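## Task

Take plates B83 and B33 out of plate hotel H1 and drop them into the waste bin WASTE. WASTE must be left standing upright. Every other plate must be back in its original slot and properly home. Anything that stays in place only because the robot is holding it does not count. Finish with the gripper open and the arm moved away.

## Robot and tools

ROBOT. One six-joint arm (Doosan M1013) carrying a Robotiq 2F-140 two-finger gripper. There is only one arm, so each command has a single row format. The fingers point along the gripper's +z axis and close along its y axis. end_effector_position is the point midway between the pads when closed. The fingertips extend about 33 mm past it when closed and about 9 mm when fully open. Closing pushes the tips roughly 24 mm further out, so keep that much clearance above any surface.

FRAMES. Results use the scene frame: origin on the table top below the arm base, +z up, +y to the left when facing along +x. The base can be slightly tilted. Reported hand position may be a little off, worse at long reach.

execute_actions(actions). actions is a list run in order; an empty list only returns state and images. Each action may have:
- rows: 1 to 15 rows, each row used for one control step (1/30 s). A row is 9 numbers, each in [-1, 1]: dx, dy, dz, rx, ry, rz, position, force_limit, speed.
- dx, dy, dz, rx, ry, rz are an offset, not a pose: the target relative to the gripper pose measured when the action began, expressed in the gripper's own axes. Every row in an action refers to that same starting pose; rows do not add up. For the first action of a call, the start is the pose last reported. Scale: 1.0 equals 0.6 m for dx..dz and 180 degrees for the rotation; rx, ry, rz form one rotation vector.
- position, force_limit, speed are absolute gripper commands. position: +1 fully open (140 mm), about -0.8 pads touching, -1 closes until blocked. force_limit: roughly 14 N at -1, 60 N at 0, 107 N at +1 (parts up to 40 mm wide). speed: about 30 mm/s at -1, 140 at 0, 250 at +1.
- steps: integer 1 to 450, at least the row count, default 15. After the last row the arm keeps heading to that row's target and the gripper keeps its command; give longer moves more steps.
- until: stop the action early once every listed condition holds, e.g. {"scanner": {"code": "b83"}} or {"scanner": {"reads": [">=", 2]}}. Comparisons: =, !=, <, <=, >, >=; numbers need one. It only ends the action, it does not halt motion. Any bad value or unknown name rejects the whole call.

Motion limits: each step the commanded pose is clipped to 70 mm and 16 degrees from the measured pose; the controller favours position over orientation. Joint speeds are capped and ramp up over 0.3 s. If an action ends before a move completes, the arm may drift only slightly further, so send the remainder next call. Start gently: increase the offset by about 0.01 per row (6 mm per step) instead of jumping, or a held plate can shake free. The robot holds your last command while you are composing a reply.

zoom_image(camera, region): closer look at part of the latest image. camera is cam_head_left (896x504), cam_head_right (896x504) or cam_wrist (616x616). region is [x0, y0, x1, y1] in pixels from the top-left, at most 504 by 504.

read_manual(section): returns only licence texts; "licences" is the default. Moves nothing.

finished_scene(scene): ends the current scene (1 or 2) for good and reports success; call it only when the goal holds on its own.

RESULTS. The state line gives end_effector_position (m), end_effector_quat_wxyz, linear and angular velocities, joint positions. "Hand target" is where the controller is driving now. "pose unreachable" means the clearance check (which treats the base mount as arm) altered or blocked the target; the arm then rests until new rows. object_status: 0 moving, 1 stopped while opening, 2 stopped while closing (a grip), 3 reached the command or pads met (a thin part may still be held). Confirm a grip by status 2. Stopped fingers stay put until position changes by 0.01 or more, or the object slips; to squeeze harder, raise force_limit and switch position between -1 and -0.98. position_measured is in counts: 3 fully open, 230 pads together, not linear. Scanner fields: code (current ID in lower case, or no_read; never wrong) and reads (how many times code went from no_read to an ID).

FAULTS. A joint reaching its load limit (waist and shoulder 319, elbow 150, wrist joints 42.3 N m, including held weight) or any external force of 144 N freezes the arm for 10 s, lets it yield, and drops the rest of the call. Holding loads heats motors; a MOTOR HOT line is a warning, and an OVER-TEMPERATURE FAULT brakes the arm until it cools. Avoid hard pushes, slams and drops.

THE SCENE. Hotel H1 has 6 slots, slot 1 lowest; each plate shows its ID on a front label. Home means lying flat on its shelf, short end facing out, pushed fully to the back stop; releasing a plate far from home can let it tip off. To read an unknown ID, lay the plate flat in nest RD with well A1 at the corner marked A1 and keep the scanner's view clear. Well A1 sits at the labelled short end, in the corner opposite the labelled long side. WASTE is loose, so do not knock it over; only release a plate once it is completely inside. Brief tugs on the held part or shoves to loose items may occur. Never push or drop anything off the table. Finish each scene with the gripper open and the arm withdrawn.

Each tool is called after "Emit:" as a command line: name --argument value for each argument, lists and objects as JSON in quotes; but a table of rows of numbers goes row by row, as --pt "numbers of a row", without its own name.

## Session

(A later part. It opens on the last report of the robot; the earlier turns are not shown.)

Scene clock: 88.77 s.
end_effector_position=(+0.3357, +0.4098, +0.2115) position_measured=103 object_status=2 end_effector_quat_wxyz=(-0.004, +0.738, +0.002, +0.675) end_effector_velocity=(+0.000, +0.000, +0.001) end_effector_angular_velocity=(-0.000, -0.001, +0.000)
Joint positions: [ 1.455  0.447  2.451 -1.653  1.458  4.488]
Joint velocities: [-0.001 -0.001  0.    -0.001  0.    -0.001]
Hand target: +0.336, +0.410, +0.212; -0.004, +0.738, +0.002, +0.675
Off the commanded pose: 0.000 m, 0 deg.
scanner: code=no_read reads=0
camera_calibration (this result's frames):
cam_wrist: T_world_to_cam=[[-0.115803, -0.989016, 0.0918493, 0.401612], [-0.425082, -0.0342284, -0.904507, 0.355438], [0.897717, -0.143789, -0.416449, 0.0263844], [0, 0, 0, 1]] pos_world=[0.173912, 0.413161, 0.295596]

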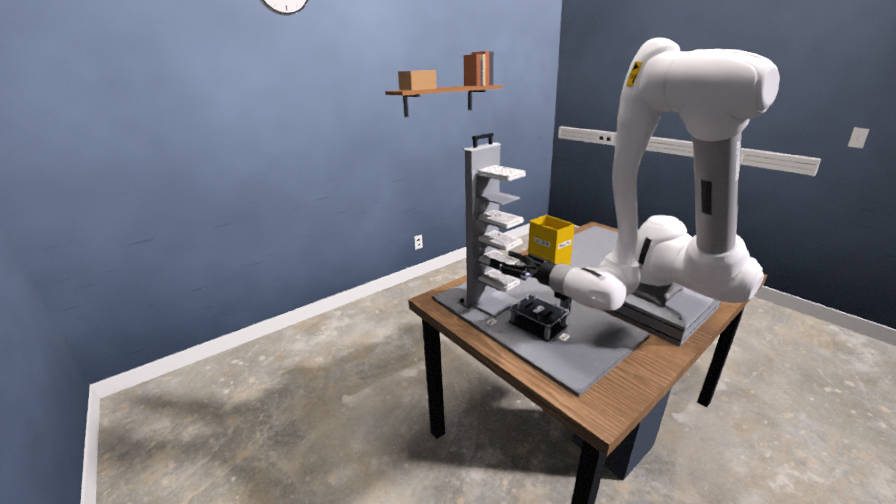

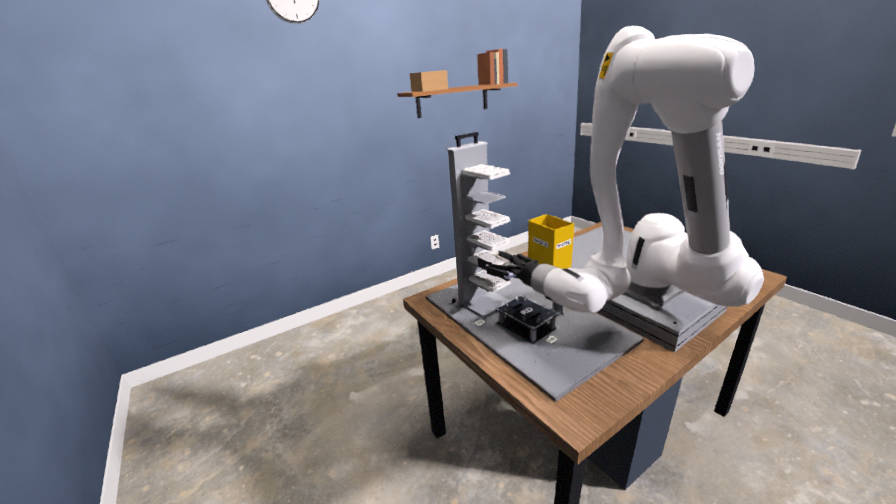

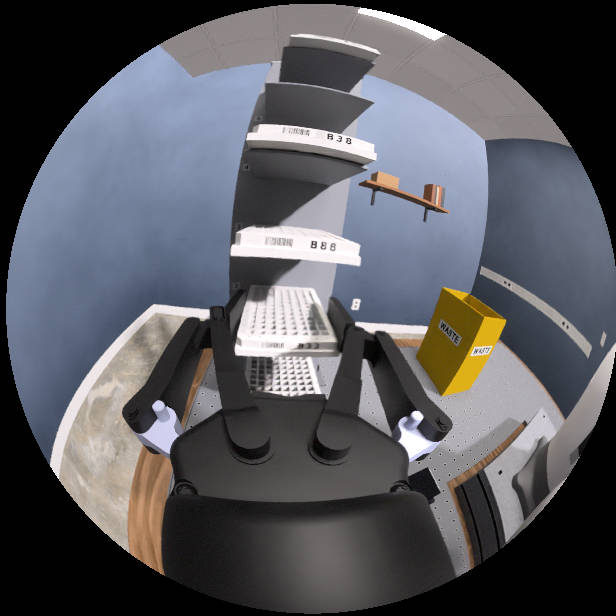

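Emit:
execute_actions --actions '[{"rows":[[0.004,0,0,0,0,0,-1,0,-0.5],[0.008,0,-0.005,0,0,0,-1,0,-0.5],[0.012,0,-0.015,0,0,0,-1,0,-0.5],[0.013,0,-0.03,0,0,0,-1,0,-0.5],[0.012,0,-0.05,0,0,0,-1,0,-0.5],[0.011,0,-0.07,0,0,0,-1,0,-0.5],[0.009,0,-0.09,0,0,0,-1,0,-0.5],[0.007,0,-0.11,0,0,0,-1,0,-0.5],[0.005,0,-0.13,0,0,0,-1,0,-0.5],[0.003,0,-0.15,0,0,0,-1,0,-0.5],[0.002,0,-0.175,0,0,0,-1,0,-0.5],[0,0,-0.2,0,0,0,-1,0,-0.5],[-0.002,0,-0.22,0,0,0,-1,0,-0.5],[-0.004,0,-0.24,0,0,0,-1,0,-0.5],[-0.006,0,-0.265,0,0,0,-1,0,-0.5]],"steps":35},{"rows":[[0.02,0,0,0,-0.01,0,-1,0,-0.5],[0.04,0,0,0,-0.03,0,-1,0,-0.5],[0.07,0,0,0,-0.05,0,-1,0,-0.5],[0.1,0,-0.01,0,-0.08,0,-1,0,-0.5],[0.13,0,-0.01,0,-0.11,0,-1,0,-0.5],[0.16,0,-0.01,0,-0.14,0,-1,0,-0.5],[0.19,0,-0.02,0,-0.17,0,-1,0,-0.5],[0.22,0,-0.02,0,-0.2,0,-1,0,-0.5],[0.25,0,-0.02,0,-0.23,0,-1,0,-0.5],[0.28,0,-0.03,0,-0.27,0,-1,0,-0.5],[0.335,0,-0.03,0,-0.472,0,-1,0,-0.5]],"steps":65}]'

Scene clock: 99.70 s.
end_effector_position=(+0.1767, +0.4075, +0.4232) position_measured=104 object_status=2 end_effector_quat_wxyz=(-0.000, +1.000, +0.004, -0.001) end_effector_velocity=(-0.000, -0.000, +0.000) end_effector_angular_velocity=(+0.000, +0.000, +0.000)
Joint positions: [ 1.049 -0.196  1.905  0.012  1.42   2.628]
Joint velocities: [ 0. -0.  0.  0.  0. -0.]
Hand target: +0.177, +0.408, +0.423; -0.000, +1.000, +0.004, -0.001
Off the commanded pose: 0.001 m, 0 deg.
scanner: code=no_read reads=0
camera_calibration (this result's frames):
cam_wrist: T_world_to_cam=[[0.0912636, -0.987133, 0.131296, 0.30751], [-0.937266, -0.0406003, 0.346242, 0.043016], [-0.336456, -0.154659, -0.928912, 0.696398], [0, 0, 0, 1]] pos_world=[0.246561, 0.413004, 0.591623]

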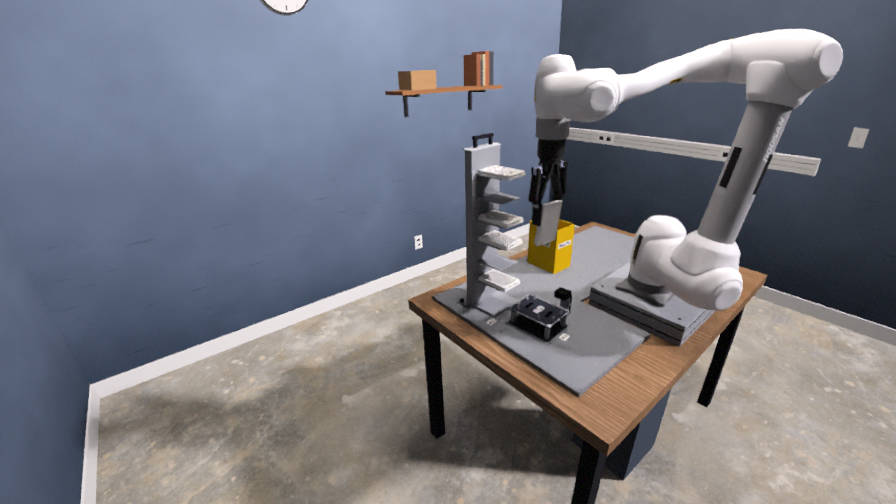

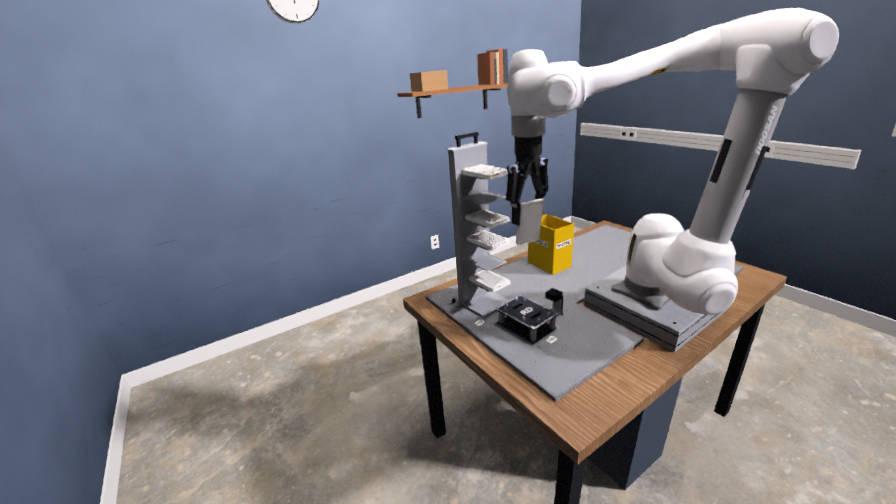

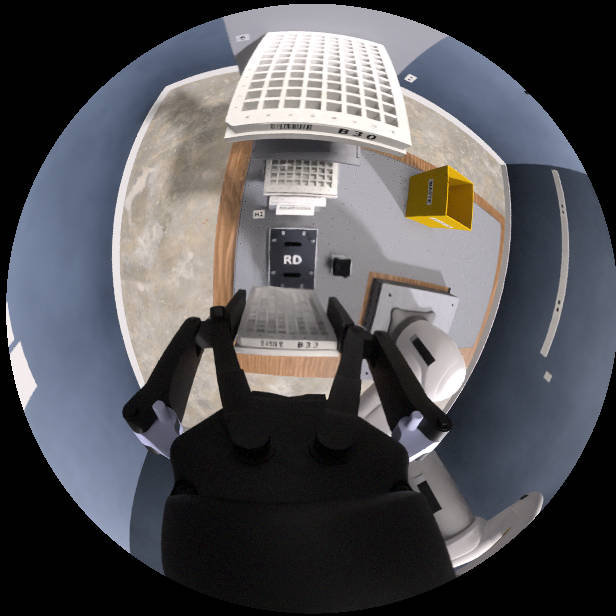

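Emit:
execute_actions --actions '[{"rows":[[0,0.02,0,0,0,0,-1,0,0],[0,0.05,0,0,0,0,-1,0,0],[0,0.09,0,0,0,0,-1,0,0],[0.01,0.14,0,0,0,0,-1,0,0],[0.05,0.35,0,0,0,0,-1,0,0]],"steps":22},{"rows":[[0.1,0.1,0,0,0,0,-1,0,0]],"steps":1},{"steps":1}]'

Scene clock: 104.83 s.
end_effector_position=(+0.2090, +0.1973, +0.4226) position_measured=104 object_status=2 end_effector_quat_wxyz=(-0.000, +1.000, +0.004, -0.001) end_effector_velocity=(+0.052, -0.043, +0.003) end_effector_angular_velocity=(-0.012, -0.028, +0.012)
Joint positions: [ 0.58  -0.467  2.086  0.016  1.517  2.161]
Joint velocities: [-0.202  0.011 -0.009 -0.024 -0.015 -0.212]
Hand target: +0.247, +0.151, +0.423; +0.011, +1.000, -0.001, +0.004
Off the commanded pose: 0.083 m, 0 deg; position clipped at the last step of the last action.
scanner: code=no_read reads=0
camera_calibration (this result's frames):
cam_wrist: T_world_to_cam=[[0.0910438, -0.987117, 0.131575, 0.0969915], [-0.937364, -0.040335, 0.346008, 0.0649919], [-0.336243, -0.154835, -0.92896, 0.674178], [0, 0, 0, 1]] pos_world=[0.278778, 0.20275, 0.591035]

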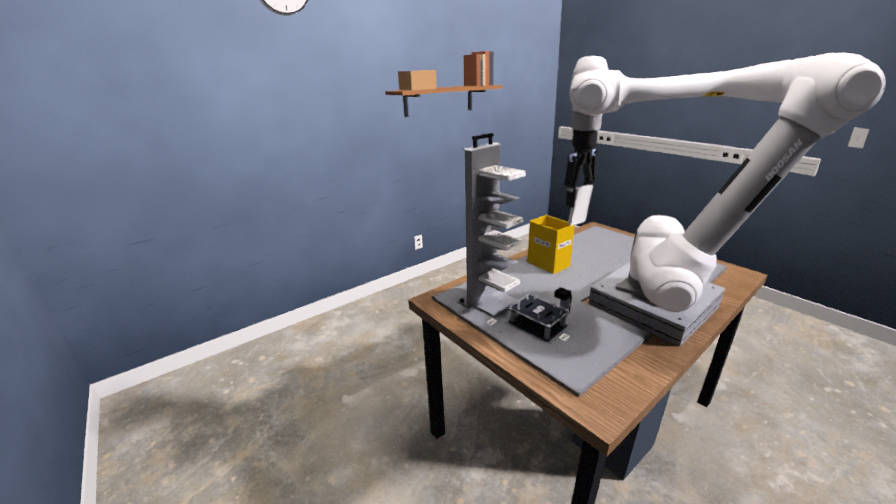

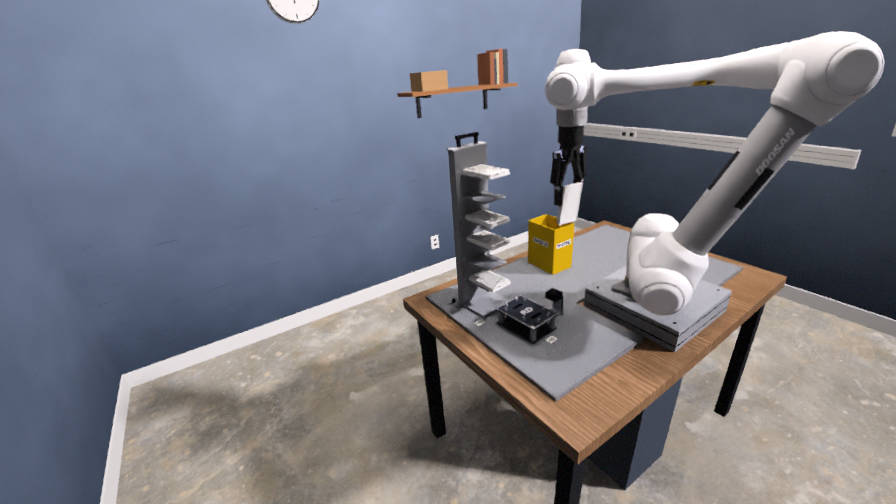

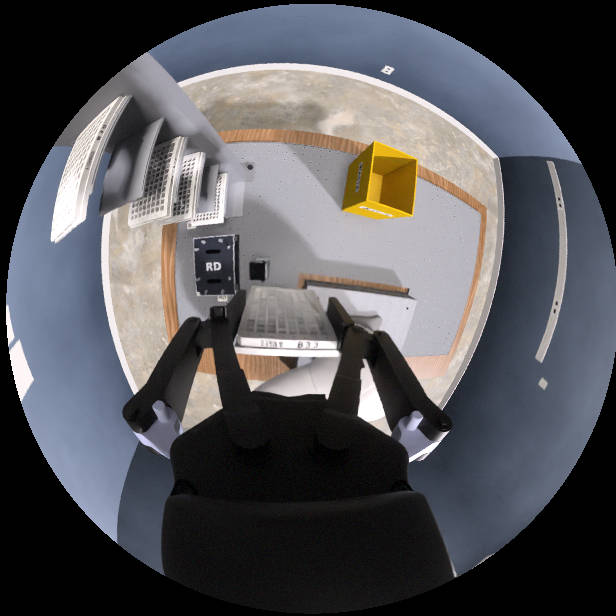

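Emit:
execute_actions --actions '[{"rows":[[0.08,0.08,0,0,0,-0.03,-1,0,0],[0.12,0.12,0,0,0,-0.08,-1,0,0],[0.5,0.445,0.1,0,0,-0.5,-1,0,0]],"steps":50}]'

Scene clock: 110.43 s.
end_effector_position=(+0.5109, -0.0664, +0.3623) position_measured=104 object_status=2 end_effector_quat_wxyz=(-0.001, +0.704, +0.710, -0.000) end_effector_velocity=(+0.000, +0.001, +0.000) end_effector_angular_velocity=(+0.001, -0.001, +0.000)
Joint positions: [-0.234 -0.03   1.888  0.017  1.292 -0.229]
Joint velocities: [ 0.001 -0.001 -0.     0.001  0.    -0.   ]
Hand target: +0.511, -0.066, +0.362; -0.001, +0.704, +0.710, -0.000
Off the commanded pose: 0.001 m, 0 deg.
scanner: code=no_read reads=0
camera_calibration (this result's frames):
cam_wrist: T_world_to_cam=[[0.987394, 0.0907164, 0.129705, -0.568562], [0.0411382, -0.938383, 0.343141, -0.200293], [0.152841, -0.33348, -0.930285, 0.417552], [0, 0, 0, 1]] pos_world=[0.505816, 0.00287145, 0.530917]

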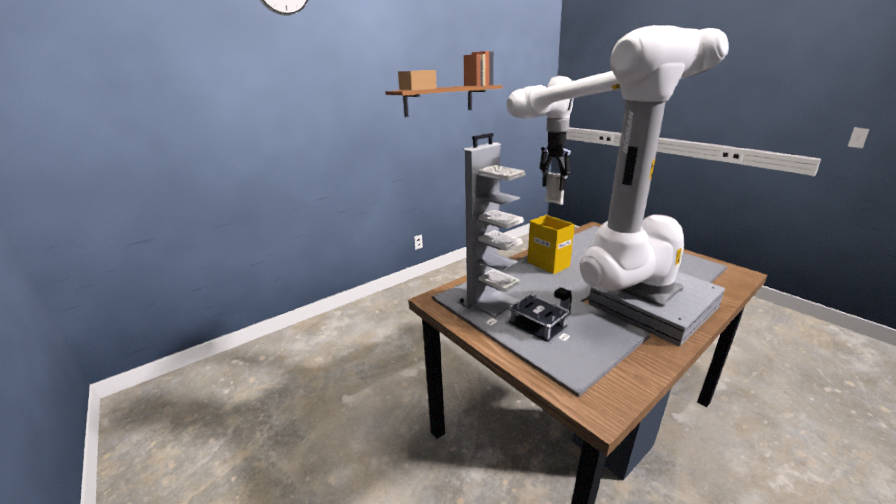

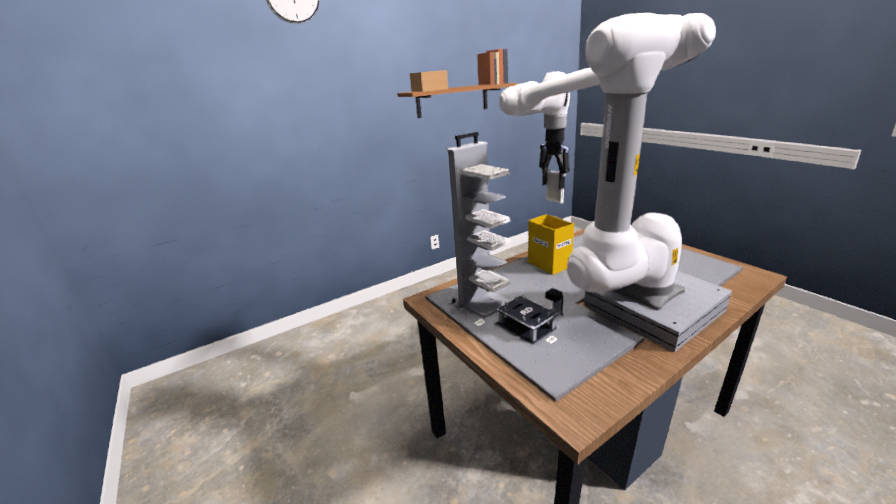

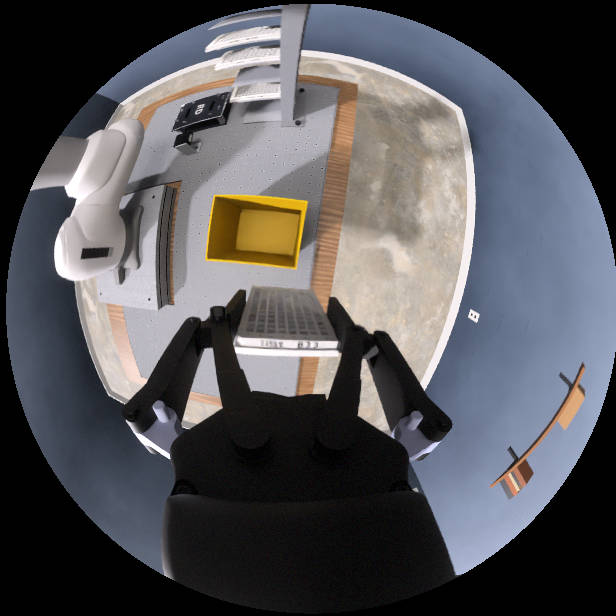

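Emit:
execute_actions --actions '[{"rows":[[0.03,-0.02,0,0,0,0,-1,0,0],[0.07,-0.04,0,0,0,0,-1,0,0],[0.143,-0.09,0,0,0,-0.015,-1,0,0]],"steps":20},{"rows":[[0,0,0.02,0,0,0,-1,0,0],[0,0,0.04,0,0,0,-1,0,0],[0,0,0.07,0,0,0,-1,0,0],[0,0,0.1,0,0,0,-1,0,0],[0,0,0.13,0,0,0,-1,0,0],[0,0,0.16,0,0,0,-1,0,0],[0,0,0.18,0,0,0,-1,0,0]],"steps":22}]'

Scene clock: 118.60 s.
end_effector_position=(+0.4562, +0.0189, +0.2544) position_measured=104 object_status=2 end_effector_quat_wxyz=(-0.001, +0.687, +0.726, -0.000) end_effector_velocity=(-0.000, -0.000, -0.001) end_effector_angular_velocity=(+0.000, +0.001, -0.001)
Joint positions: [-0.072 -0.058  2.12   0.02   1.085 -0.118]
Joint velocities: [-0.001  0.001  0.     0.    -0.     0.   ]
Hand target: +0.456, +0.019, +0.254; -0.001, +0.687, +0.726, -0.000
Off the commanded pose: 0.000 m, 0 deg.
scanner: code=no_read reads=0
camera_calibration (this result's frames):
cam_wrist: T_world_to_cam=[[0.98203, 0.137066, 0.129734, -0.506639], [0.0852304, -0.935416, 0.343123, -0.101129], [0.168385, -0.3259, -0.930288, 0.346752], [0, 0, 0, 1]] pos_world=[0.447766, 0.0878512, 0.423007]

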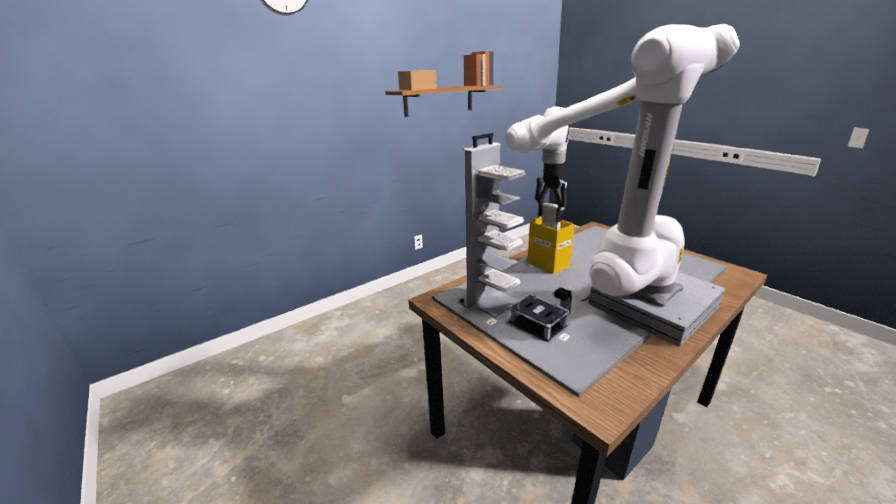

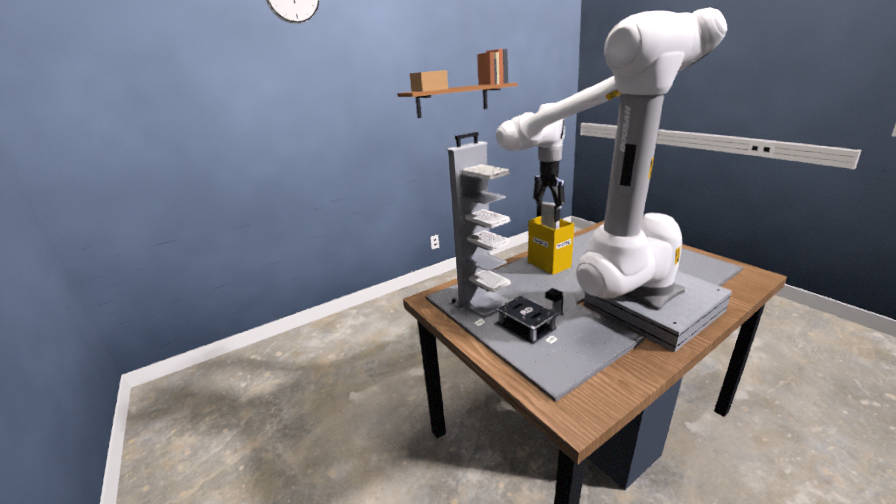

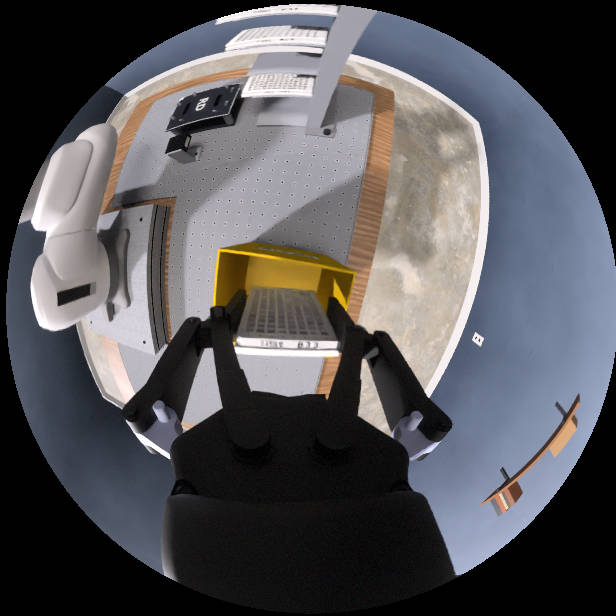

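Emit:
execute_actions --actions '[{"rows":[[0,0,0,0,0,0.033,-1,0,0]],"steps":10},{"rows":[[0,0,0.01,0,0,0,-1,0,0],[0,0,0.02,0,0,0,-1,0,0],[0,0,0.03,0,0,0,-1,0,0],[0,0,0.04,0,0,0,-1,0,0],[0,0,0.05,0,0,0,-1,0,0],[0,0,0.06,0,0,0,-1,0,0],[0,0,0.07,0,0,0,-1,0,0],[0,0,0.08,0,0,0,-1,0,0],[0,0,0.09,0,0,0,-1,0,0]],"steps":22}]'

Emit:
zoom_image --camera "cam_head_left" --region '[500, 170, 600, 280]'

Scene clock: 123.40 s.
end_effector_position=(+0.4560, +0.0189, +0.2003) position_measured=104 object_status=2 end_effector_quat_wxyz=(-0.001, +0.724, +0.690, -0.000) end_effector_velocity=(-0.000, +0.001, +0.001) end_effector_angular_velocity=(+0.000, -0.001, +0.001)
Joint positions: [-0.07  -0.004  2.182  0.022  0.969 -0.015]
Joint velocities: [ 0.001 -0.001  0.     0.    -0.     0.   ]
Hand target: +0.456, +0.019, +0.200; -0.001, +0.724, +0.690, -0.001
Off the commanded pose: 0.000 m, 0 deg.
scanner: code=no_read reads=0
camera_calibration (this result's frames):
cam_wrist: T_world_to_cam=[[0.990976, 0.0345654, 0.129509, -0.501622], [-0.0120882, -0.939198, 0.343164, -0.0381135], [0.133496, -0.341632, -0.930304, 0.312707], [0, 0, 0, 1]] pos_world=[0.454889, 0.0883733, 0.368956]

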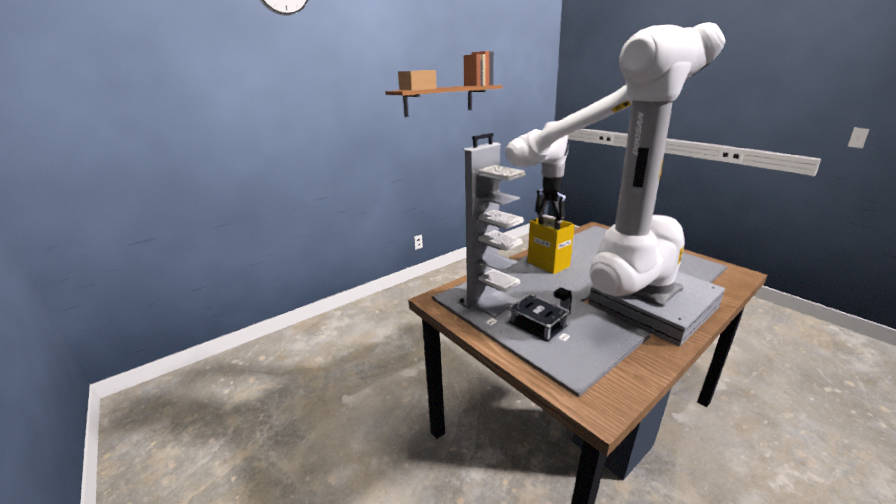

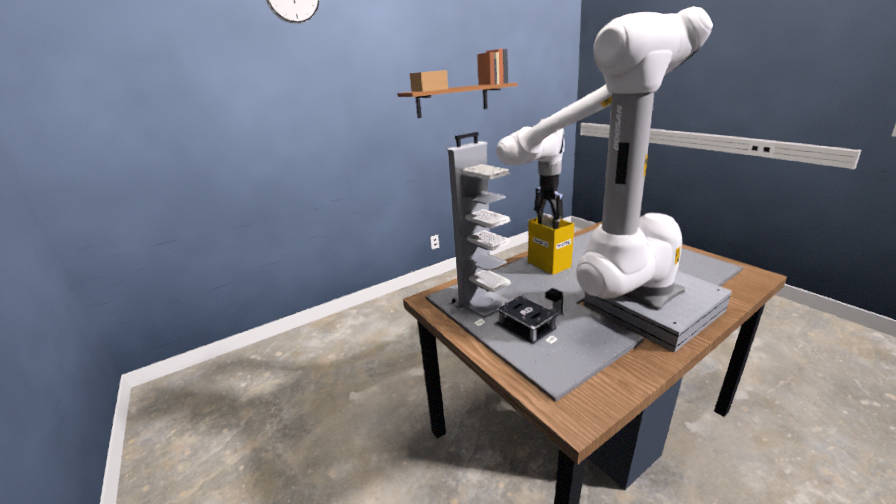

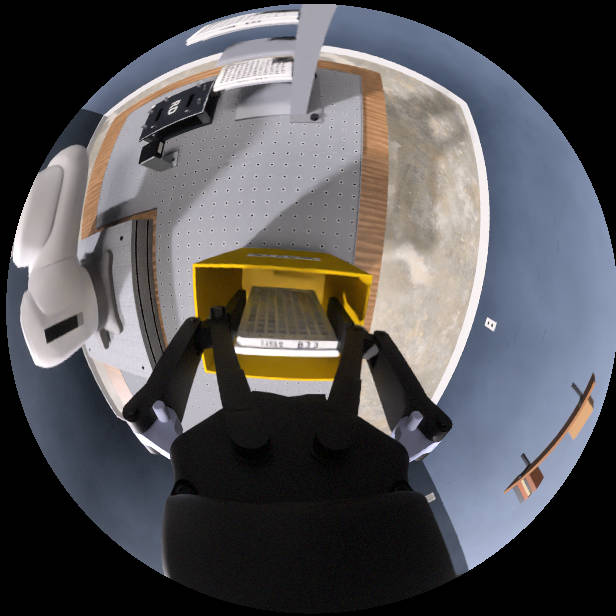

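Region (500, 170, 600, 280) of cam_head_left's 896x504 image, scaled by 4.582, with more detail than that image has; it fills the left 458 columns of this view, and the rest is white.

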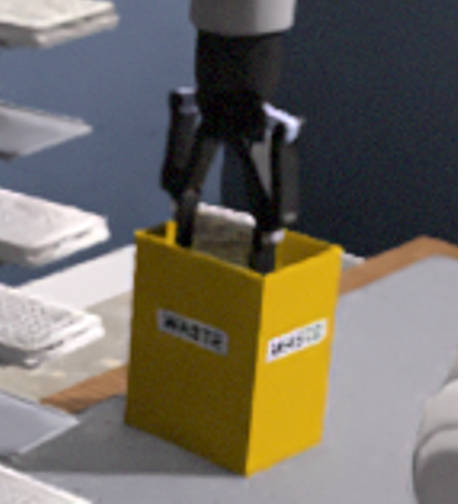

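Emit:
execute_actions --actions '[{"rows":[[0,-0.006,0.005,0,0,0,-1,0,0],[0,-0.006,0.01,0,0,0,-1,0,0],[0,-0.006,0.015,0,0,0,-1,0,0],[0,-0.006,0.02,0,0,0,-1,0,0],[0,-0.006,0.025,0,0,0,-1,0,0],[0,-0.006,0.03,0,0,0,-1,0,0],[0,-0.006,0.035,0,0,0,-1,0,0],[0,-0.006,0.04,0,0,0,-1,0,0]],"steps":20}]'

Emit:
zoom_image --camera "cam_head_left" --region '[500, 170, 600, 280]'

Scene clock: 127.50 s.
end_effector_position=(+0.4524, +0.0191, +0.1764) position_measured=104 object_status=2 end_effector_quat_wxyz=(-0.001, +0.724, +0.690, -0.000) end_effector_velocity=(-0.000, +0.000, -0.000) end_effector_angular_velocity=(-0.000, +0.001, +0.001)
Joint positions: [-0.069  0.018  2.212  0.023  0.916 -0.016]
Joint velocities: [ 0.001  0.001  0.    -0.001  0.     0.   ]
Hand target: +0.452, +0.019, +0.176; -0.001, +0.724, +0.690, -0.000
Off the commanded pose: 0.000 m, 0 deg.
scanner: code=no_read reads=0
camera_calibration (this result's frames):
cam_wrist: T_world_to_cam=[[0.990974, 0.0345644, 0.129522, -0.494947], [-0.0120915, -0.939204, 0.343148, -0.0297271], [0.133508, -0.341617, -0.930308, 0.290941], [0, 0, 0, 1]] pos_world=[0.451277, 0.0885781, 0.344972]

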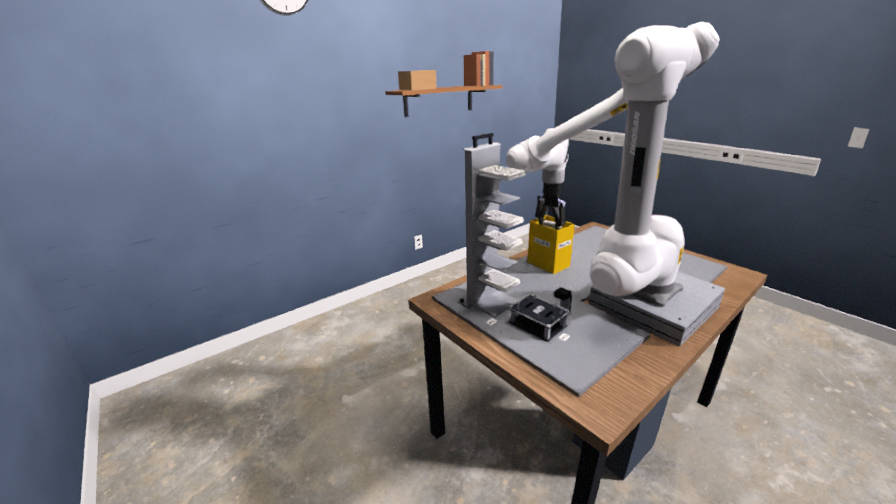

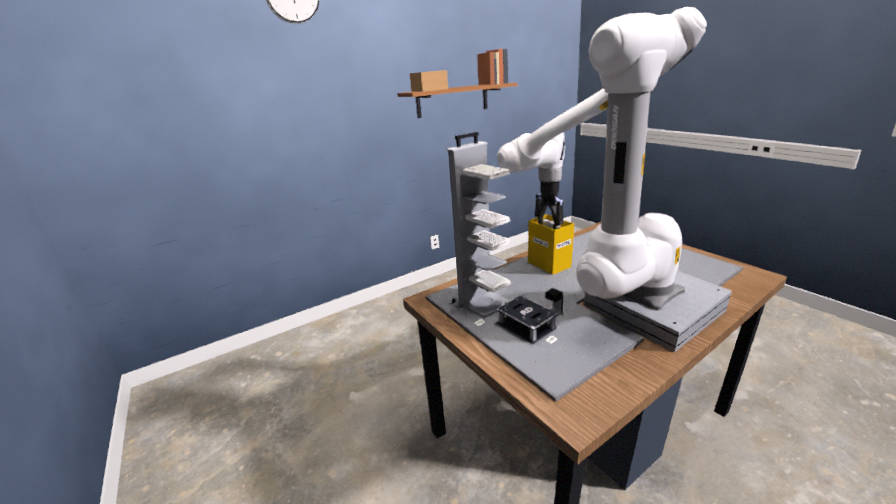

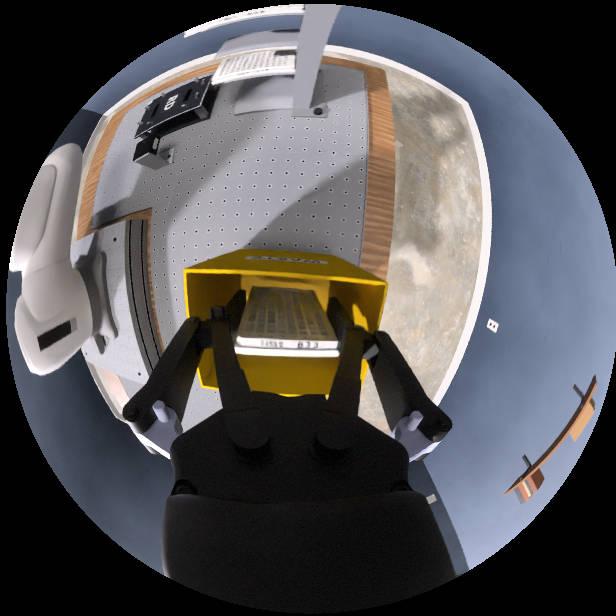

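Region (500, 170, 600, 280) of cam_head_left's 896x504 image, scaled by 4.582, with more detail than that image has; it fills the left 458 columns of this view, and the rest is white.

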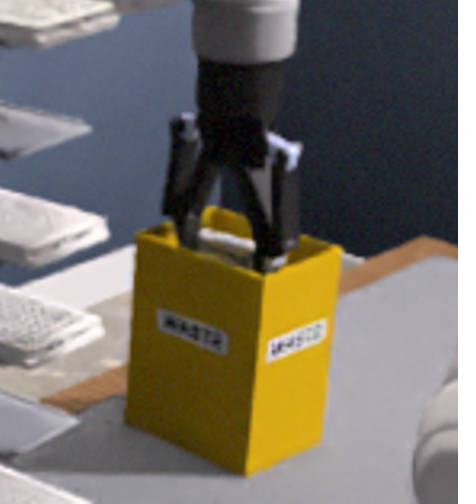

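Emit:
execute_actions --actions '[{"rows":[[0,0,0.01,0,0,0,-1,0,0]],"steps":10},{"rows":[[0,0,0,0,0,0,0.33,0,-0.5]],"steps":14},{"rows":[[0,0,-0.02,0,0,0,0.33,0,0],[0,0,-0.05,0,0,0,0.33,0,0],[0,0,-0.25,0,0,0,0.33,0,0]],"steps":22},{"rows":[[0.281,-0.414,0,0,0,0.485,0.5,0,0]],"steps":45}]'

Scene clock: 136.67 s.
end_effector_position=(+0.2128, +0.1987, +0.3206) position_measured=66 object_status=3 end_effector_quat_wxyz=(-0.000, +1.000, -0.001, -0.001) end_effector_velocity=(-0.000, +0.000, -0.000) end_effector_angular_velocity=(-0.001, +0.000, +0.002)
Joint positions: [ 0.582 -0.429  2.251  0.017  1.313  2.169]
Joint velocities: [ 0.002  0.001 -0.    -0.    -0.     0.   ]
Hand target: +0.213, +0.199, +0.321; -0.000, +1.000, -0.001, -0.001
Off the commanded pose: 0.001 m, 0 deg.
scanner: code=no_read reads=0
camera_calibration (this result's frames):
cam_wrist: T_world_to_cam=[[0.0815547, -0.987971, 0.131389, 0.113769], [-0.937661, -0.0313701, 0.346132, 0.102154], [-0.337847, -0.151427, -0.92894, 0.580575], [0, 0, 0, 1]] pos_world=[0.282653, 0.20352, 0.489012]

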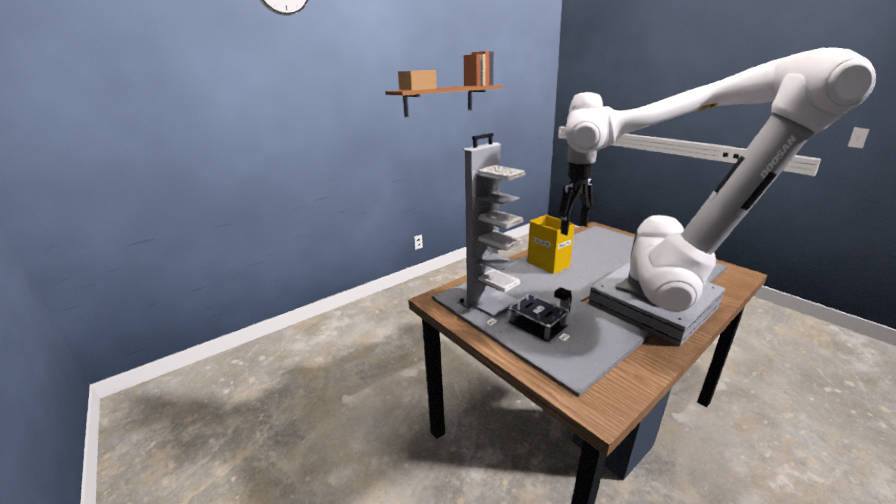

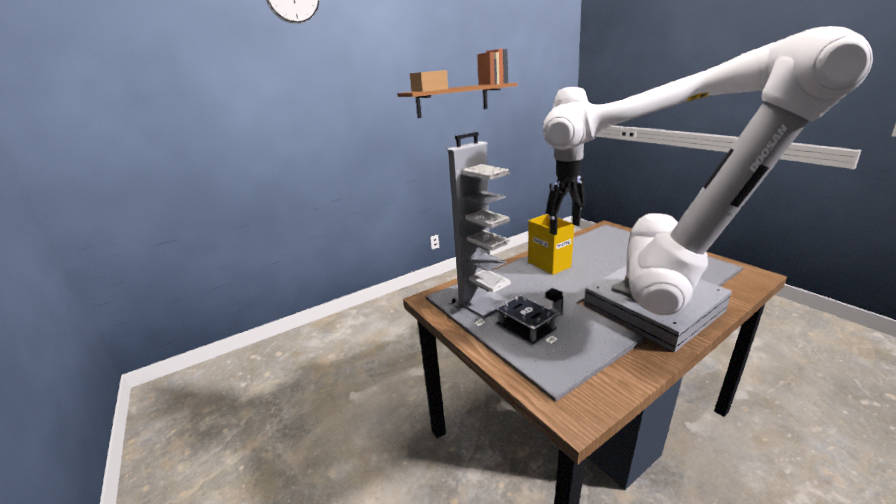

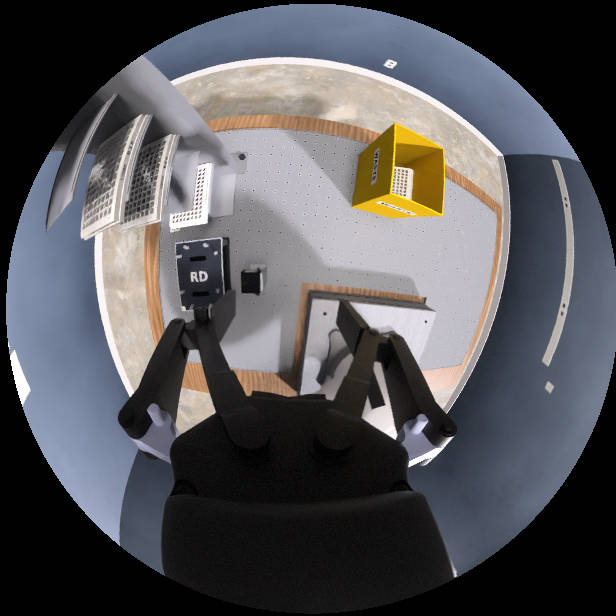

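Emit:
execute_actions --actions '[{"rows":[[-0.04,-0.352,0,0,0.1,0,0.5,0,0]],"steps":25},{"rows":[[-0.03,0,0.14,0,0.3167,0,0.5,0,0]],"steps":45}]'

Scene clock: 145.00 s.
end_effector_position=(+0.1984, +0.4101, +0.2361) position_measured=66 object_status=3 end_effector_quat_wxyz=(-0.001, +0.793, -0.001, +0.609) end_effector_velocity=(-0.000, -0.000, +0.001) end_effector_angular_velocity=(+0.002, +0.000, -0.001)
Joint positions: [ 1.764  0.276  2.395 -1.268  1.428  4.268]
Joint velocities: [ 0.    -0.002 -0.     0.001  0.     0.   ]
Hand target: +0.198, +0.410, +0.236; -0.001, +0.793, -0.001, +0.609
Off the commanded pose: 0.001 m, 0 deg.
scanner: code=no_read reads=0
camera_calibration (this result's frames):
cam_wrist: T_world_to_cam=[[-0.106916, -0.987997, 0.111498, 0.376956], [-0.575513, -0.0299488, -0.817244, 0.326853], [0.810774, -0.151545, -0.565403, 0.215526], [0, 0, 0, 1]] pos_world=[0.0536676, 0.414882, 0.346948]

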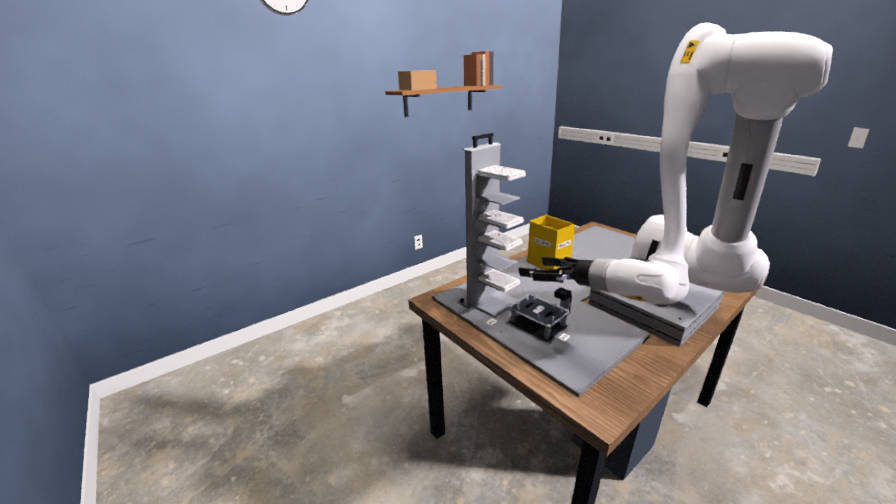

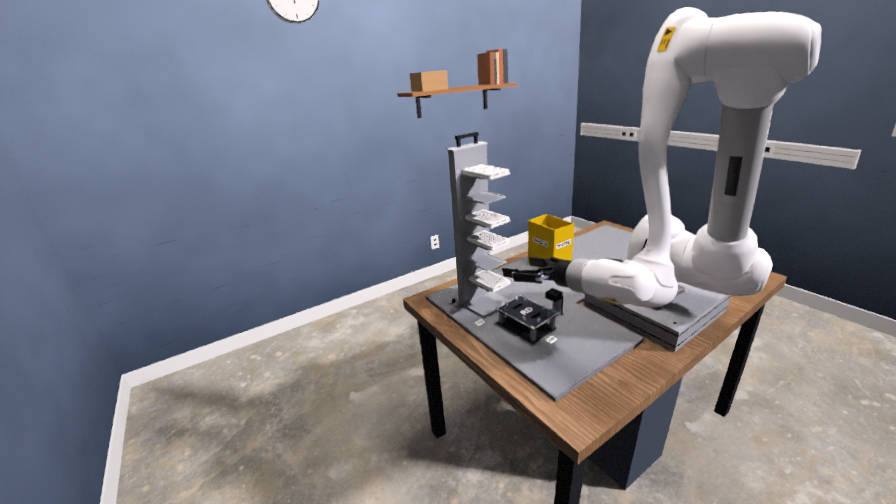

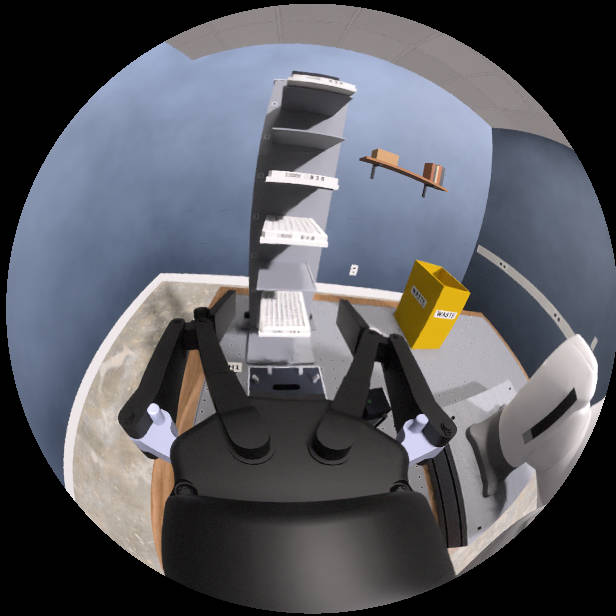

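Emit:
execute_actions --actions '[{"rows":[[-0.03,0,0.04,0,0,0,0.5,0,0],[-0.06,0,0.09,0,0,0,0.5,0,0],[-0.099,0,0.151,0,0,0,0.5,0,0]],"steps":25},{"rows":[[0,0,0.015,0,0,0,0.5,0,0],[0,0,0.03,0,0,0,0.5,0,0],[0,0,0.045,0,0,0,0.5,0,0],[0,0,0.06,0,0,0,0.5,0,0],[-0.002,0,0.075,0,0,0,0.5,0,0],[-0.002,0,0.09,0,0,0,0.5,0,0],[-0.003,0,0.113,0,0,0,0.5,0,0]],"steps":22},{"rows":[[0,0,0,0,0,0,-1,0,-0.5]],"steps":22}]'

Scene clock: 152.17 s.
end_effector_position=(+0.3353, +0.4105, +0.1359) position_measured=104 object_status=2 end_effector_quat_wxyz=(-0.001, +0.793, -0.001, +0.609) end_effector_velocity=(-0.000, +0.000, +0.000) end_effector_angular_velocity=(-0.000, +0.000, +0.000)
Joint positions: [ 1.433  0.495  2.445 -1.639  1.287  4.525]
Joint velocities: [ 0.    -0.    -0.     0.    -0.    -0.001]
Hand target: +0.335, +0.410, +0.136; -0.001, +0.793, -0.001, +0.609
Off the commanded pose: 0.000 m, 0 deg.
scanner: code=no_read reads=0
camera_calibration (this result's frames):
cam_wrist: T_world_to_cam=[[-0.106434, -0.988065, 0.111349, 0.403051], [-0.575314, -0.0301408, -0.817377, 0.323781], [0.810978, -0.151058, -0.56524, 0.0476462], [0, 0, 0, 1]] pos_world=[0.190534, 0.415197, 0.246703]

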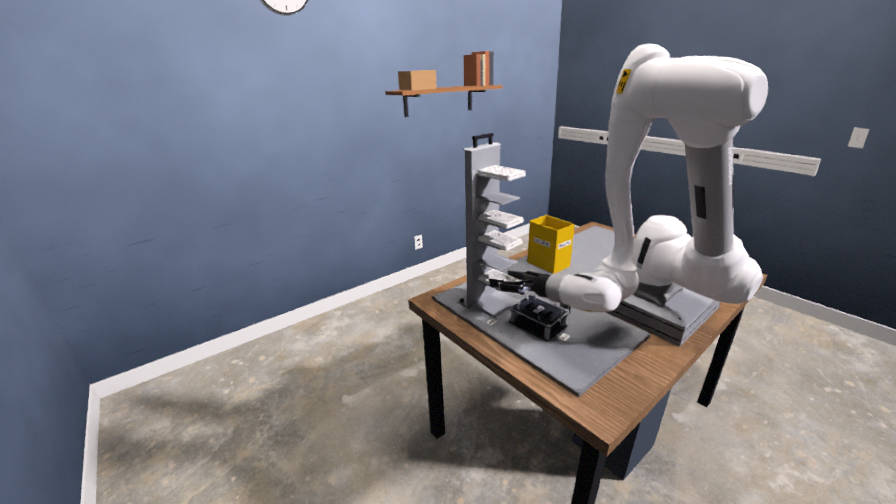

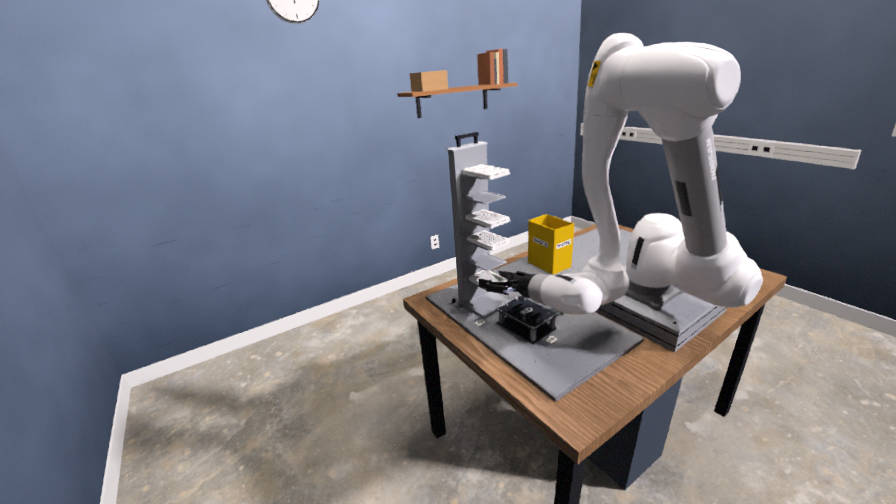

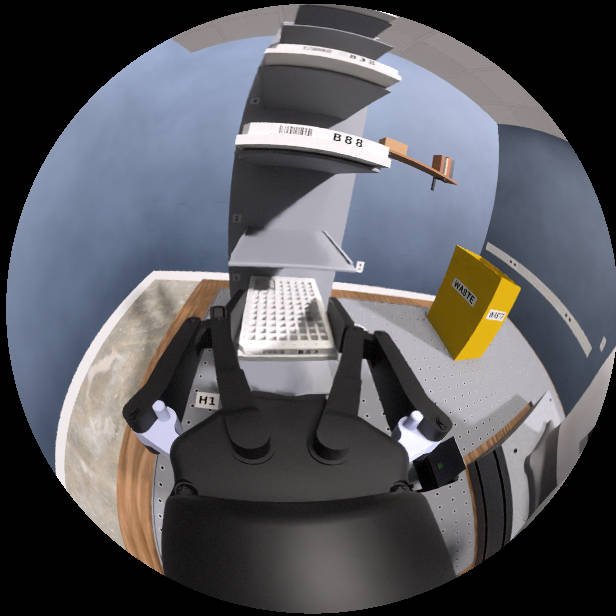

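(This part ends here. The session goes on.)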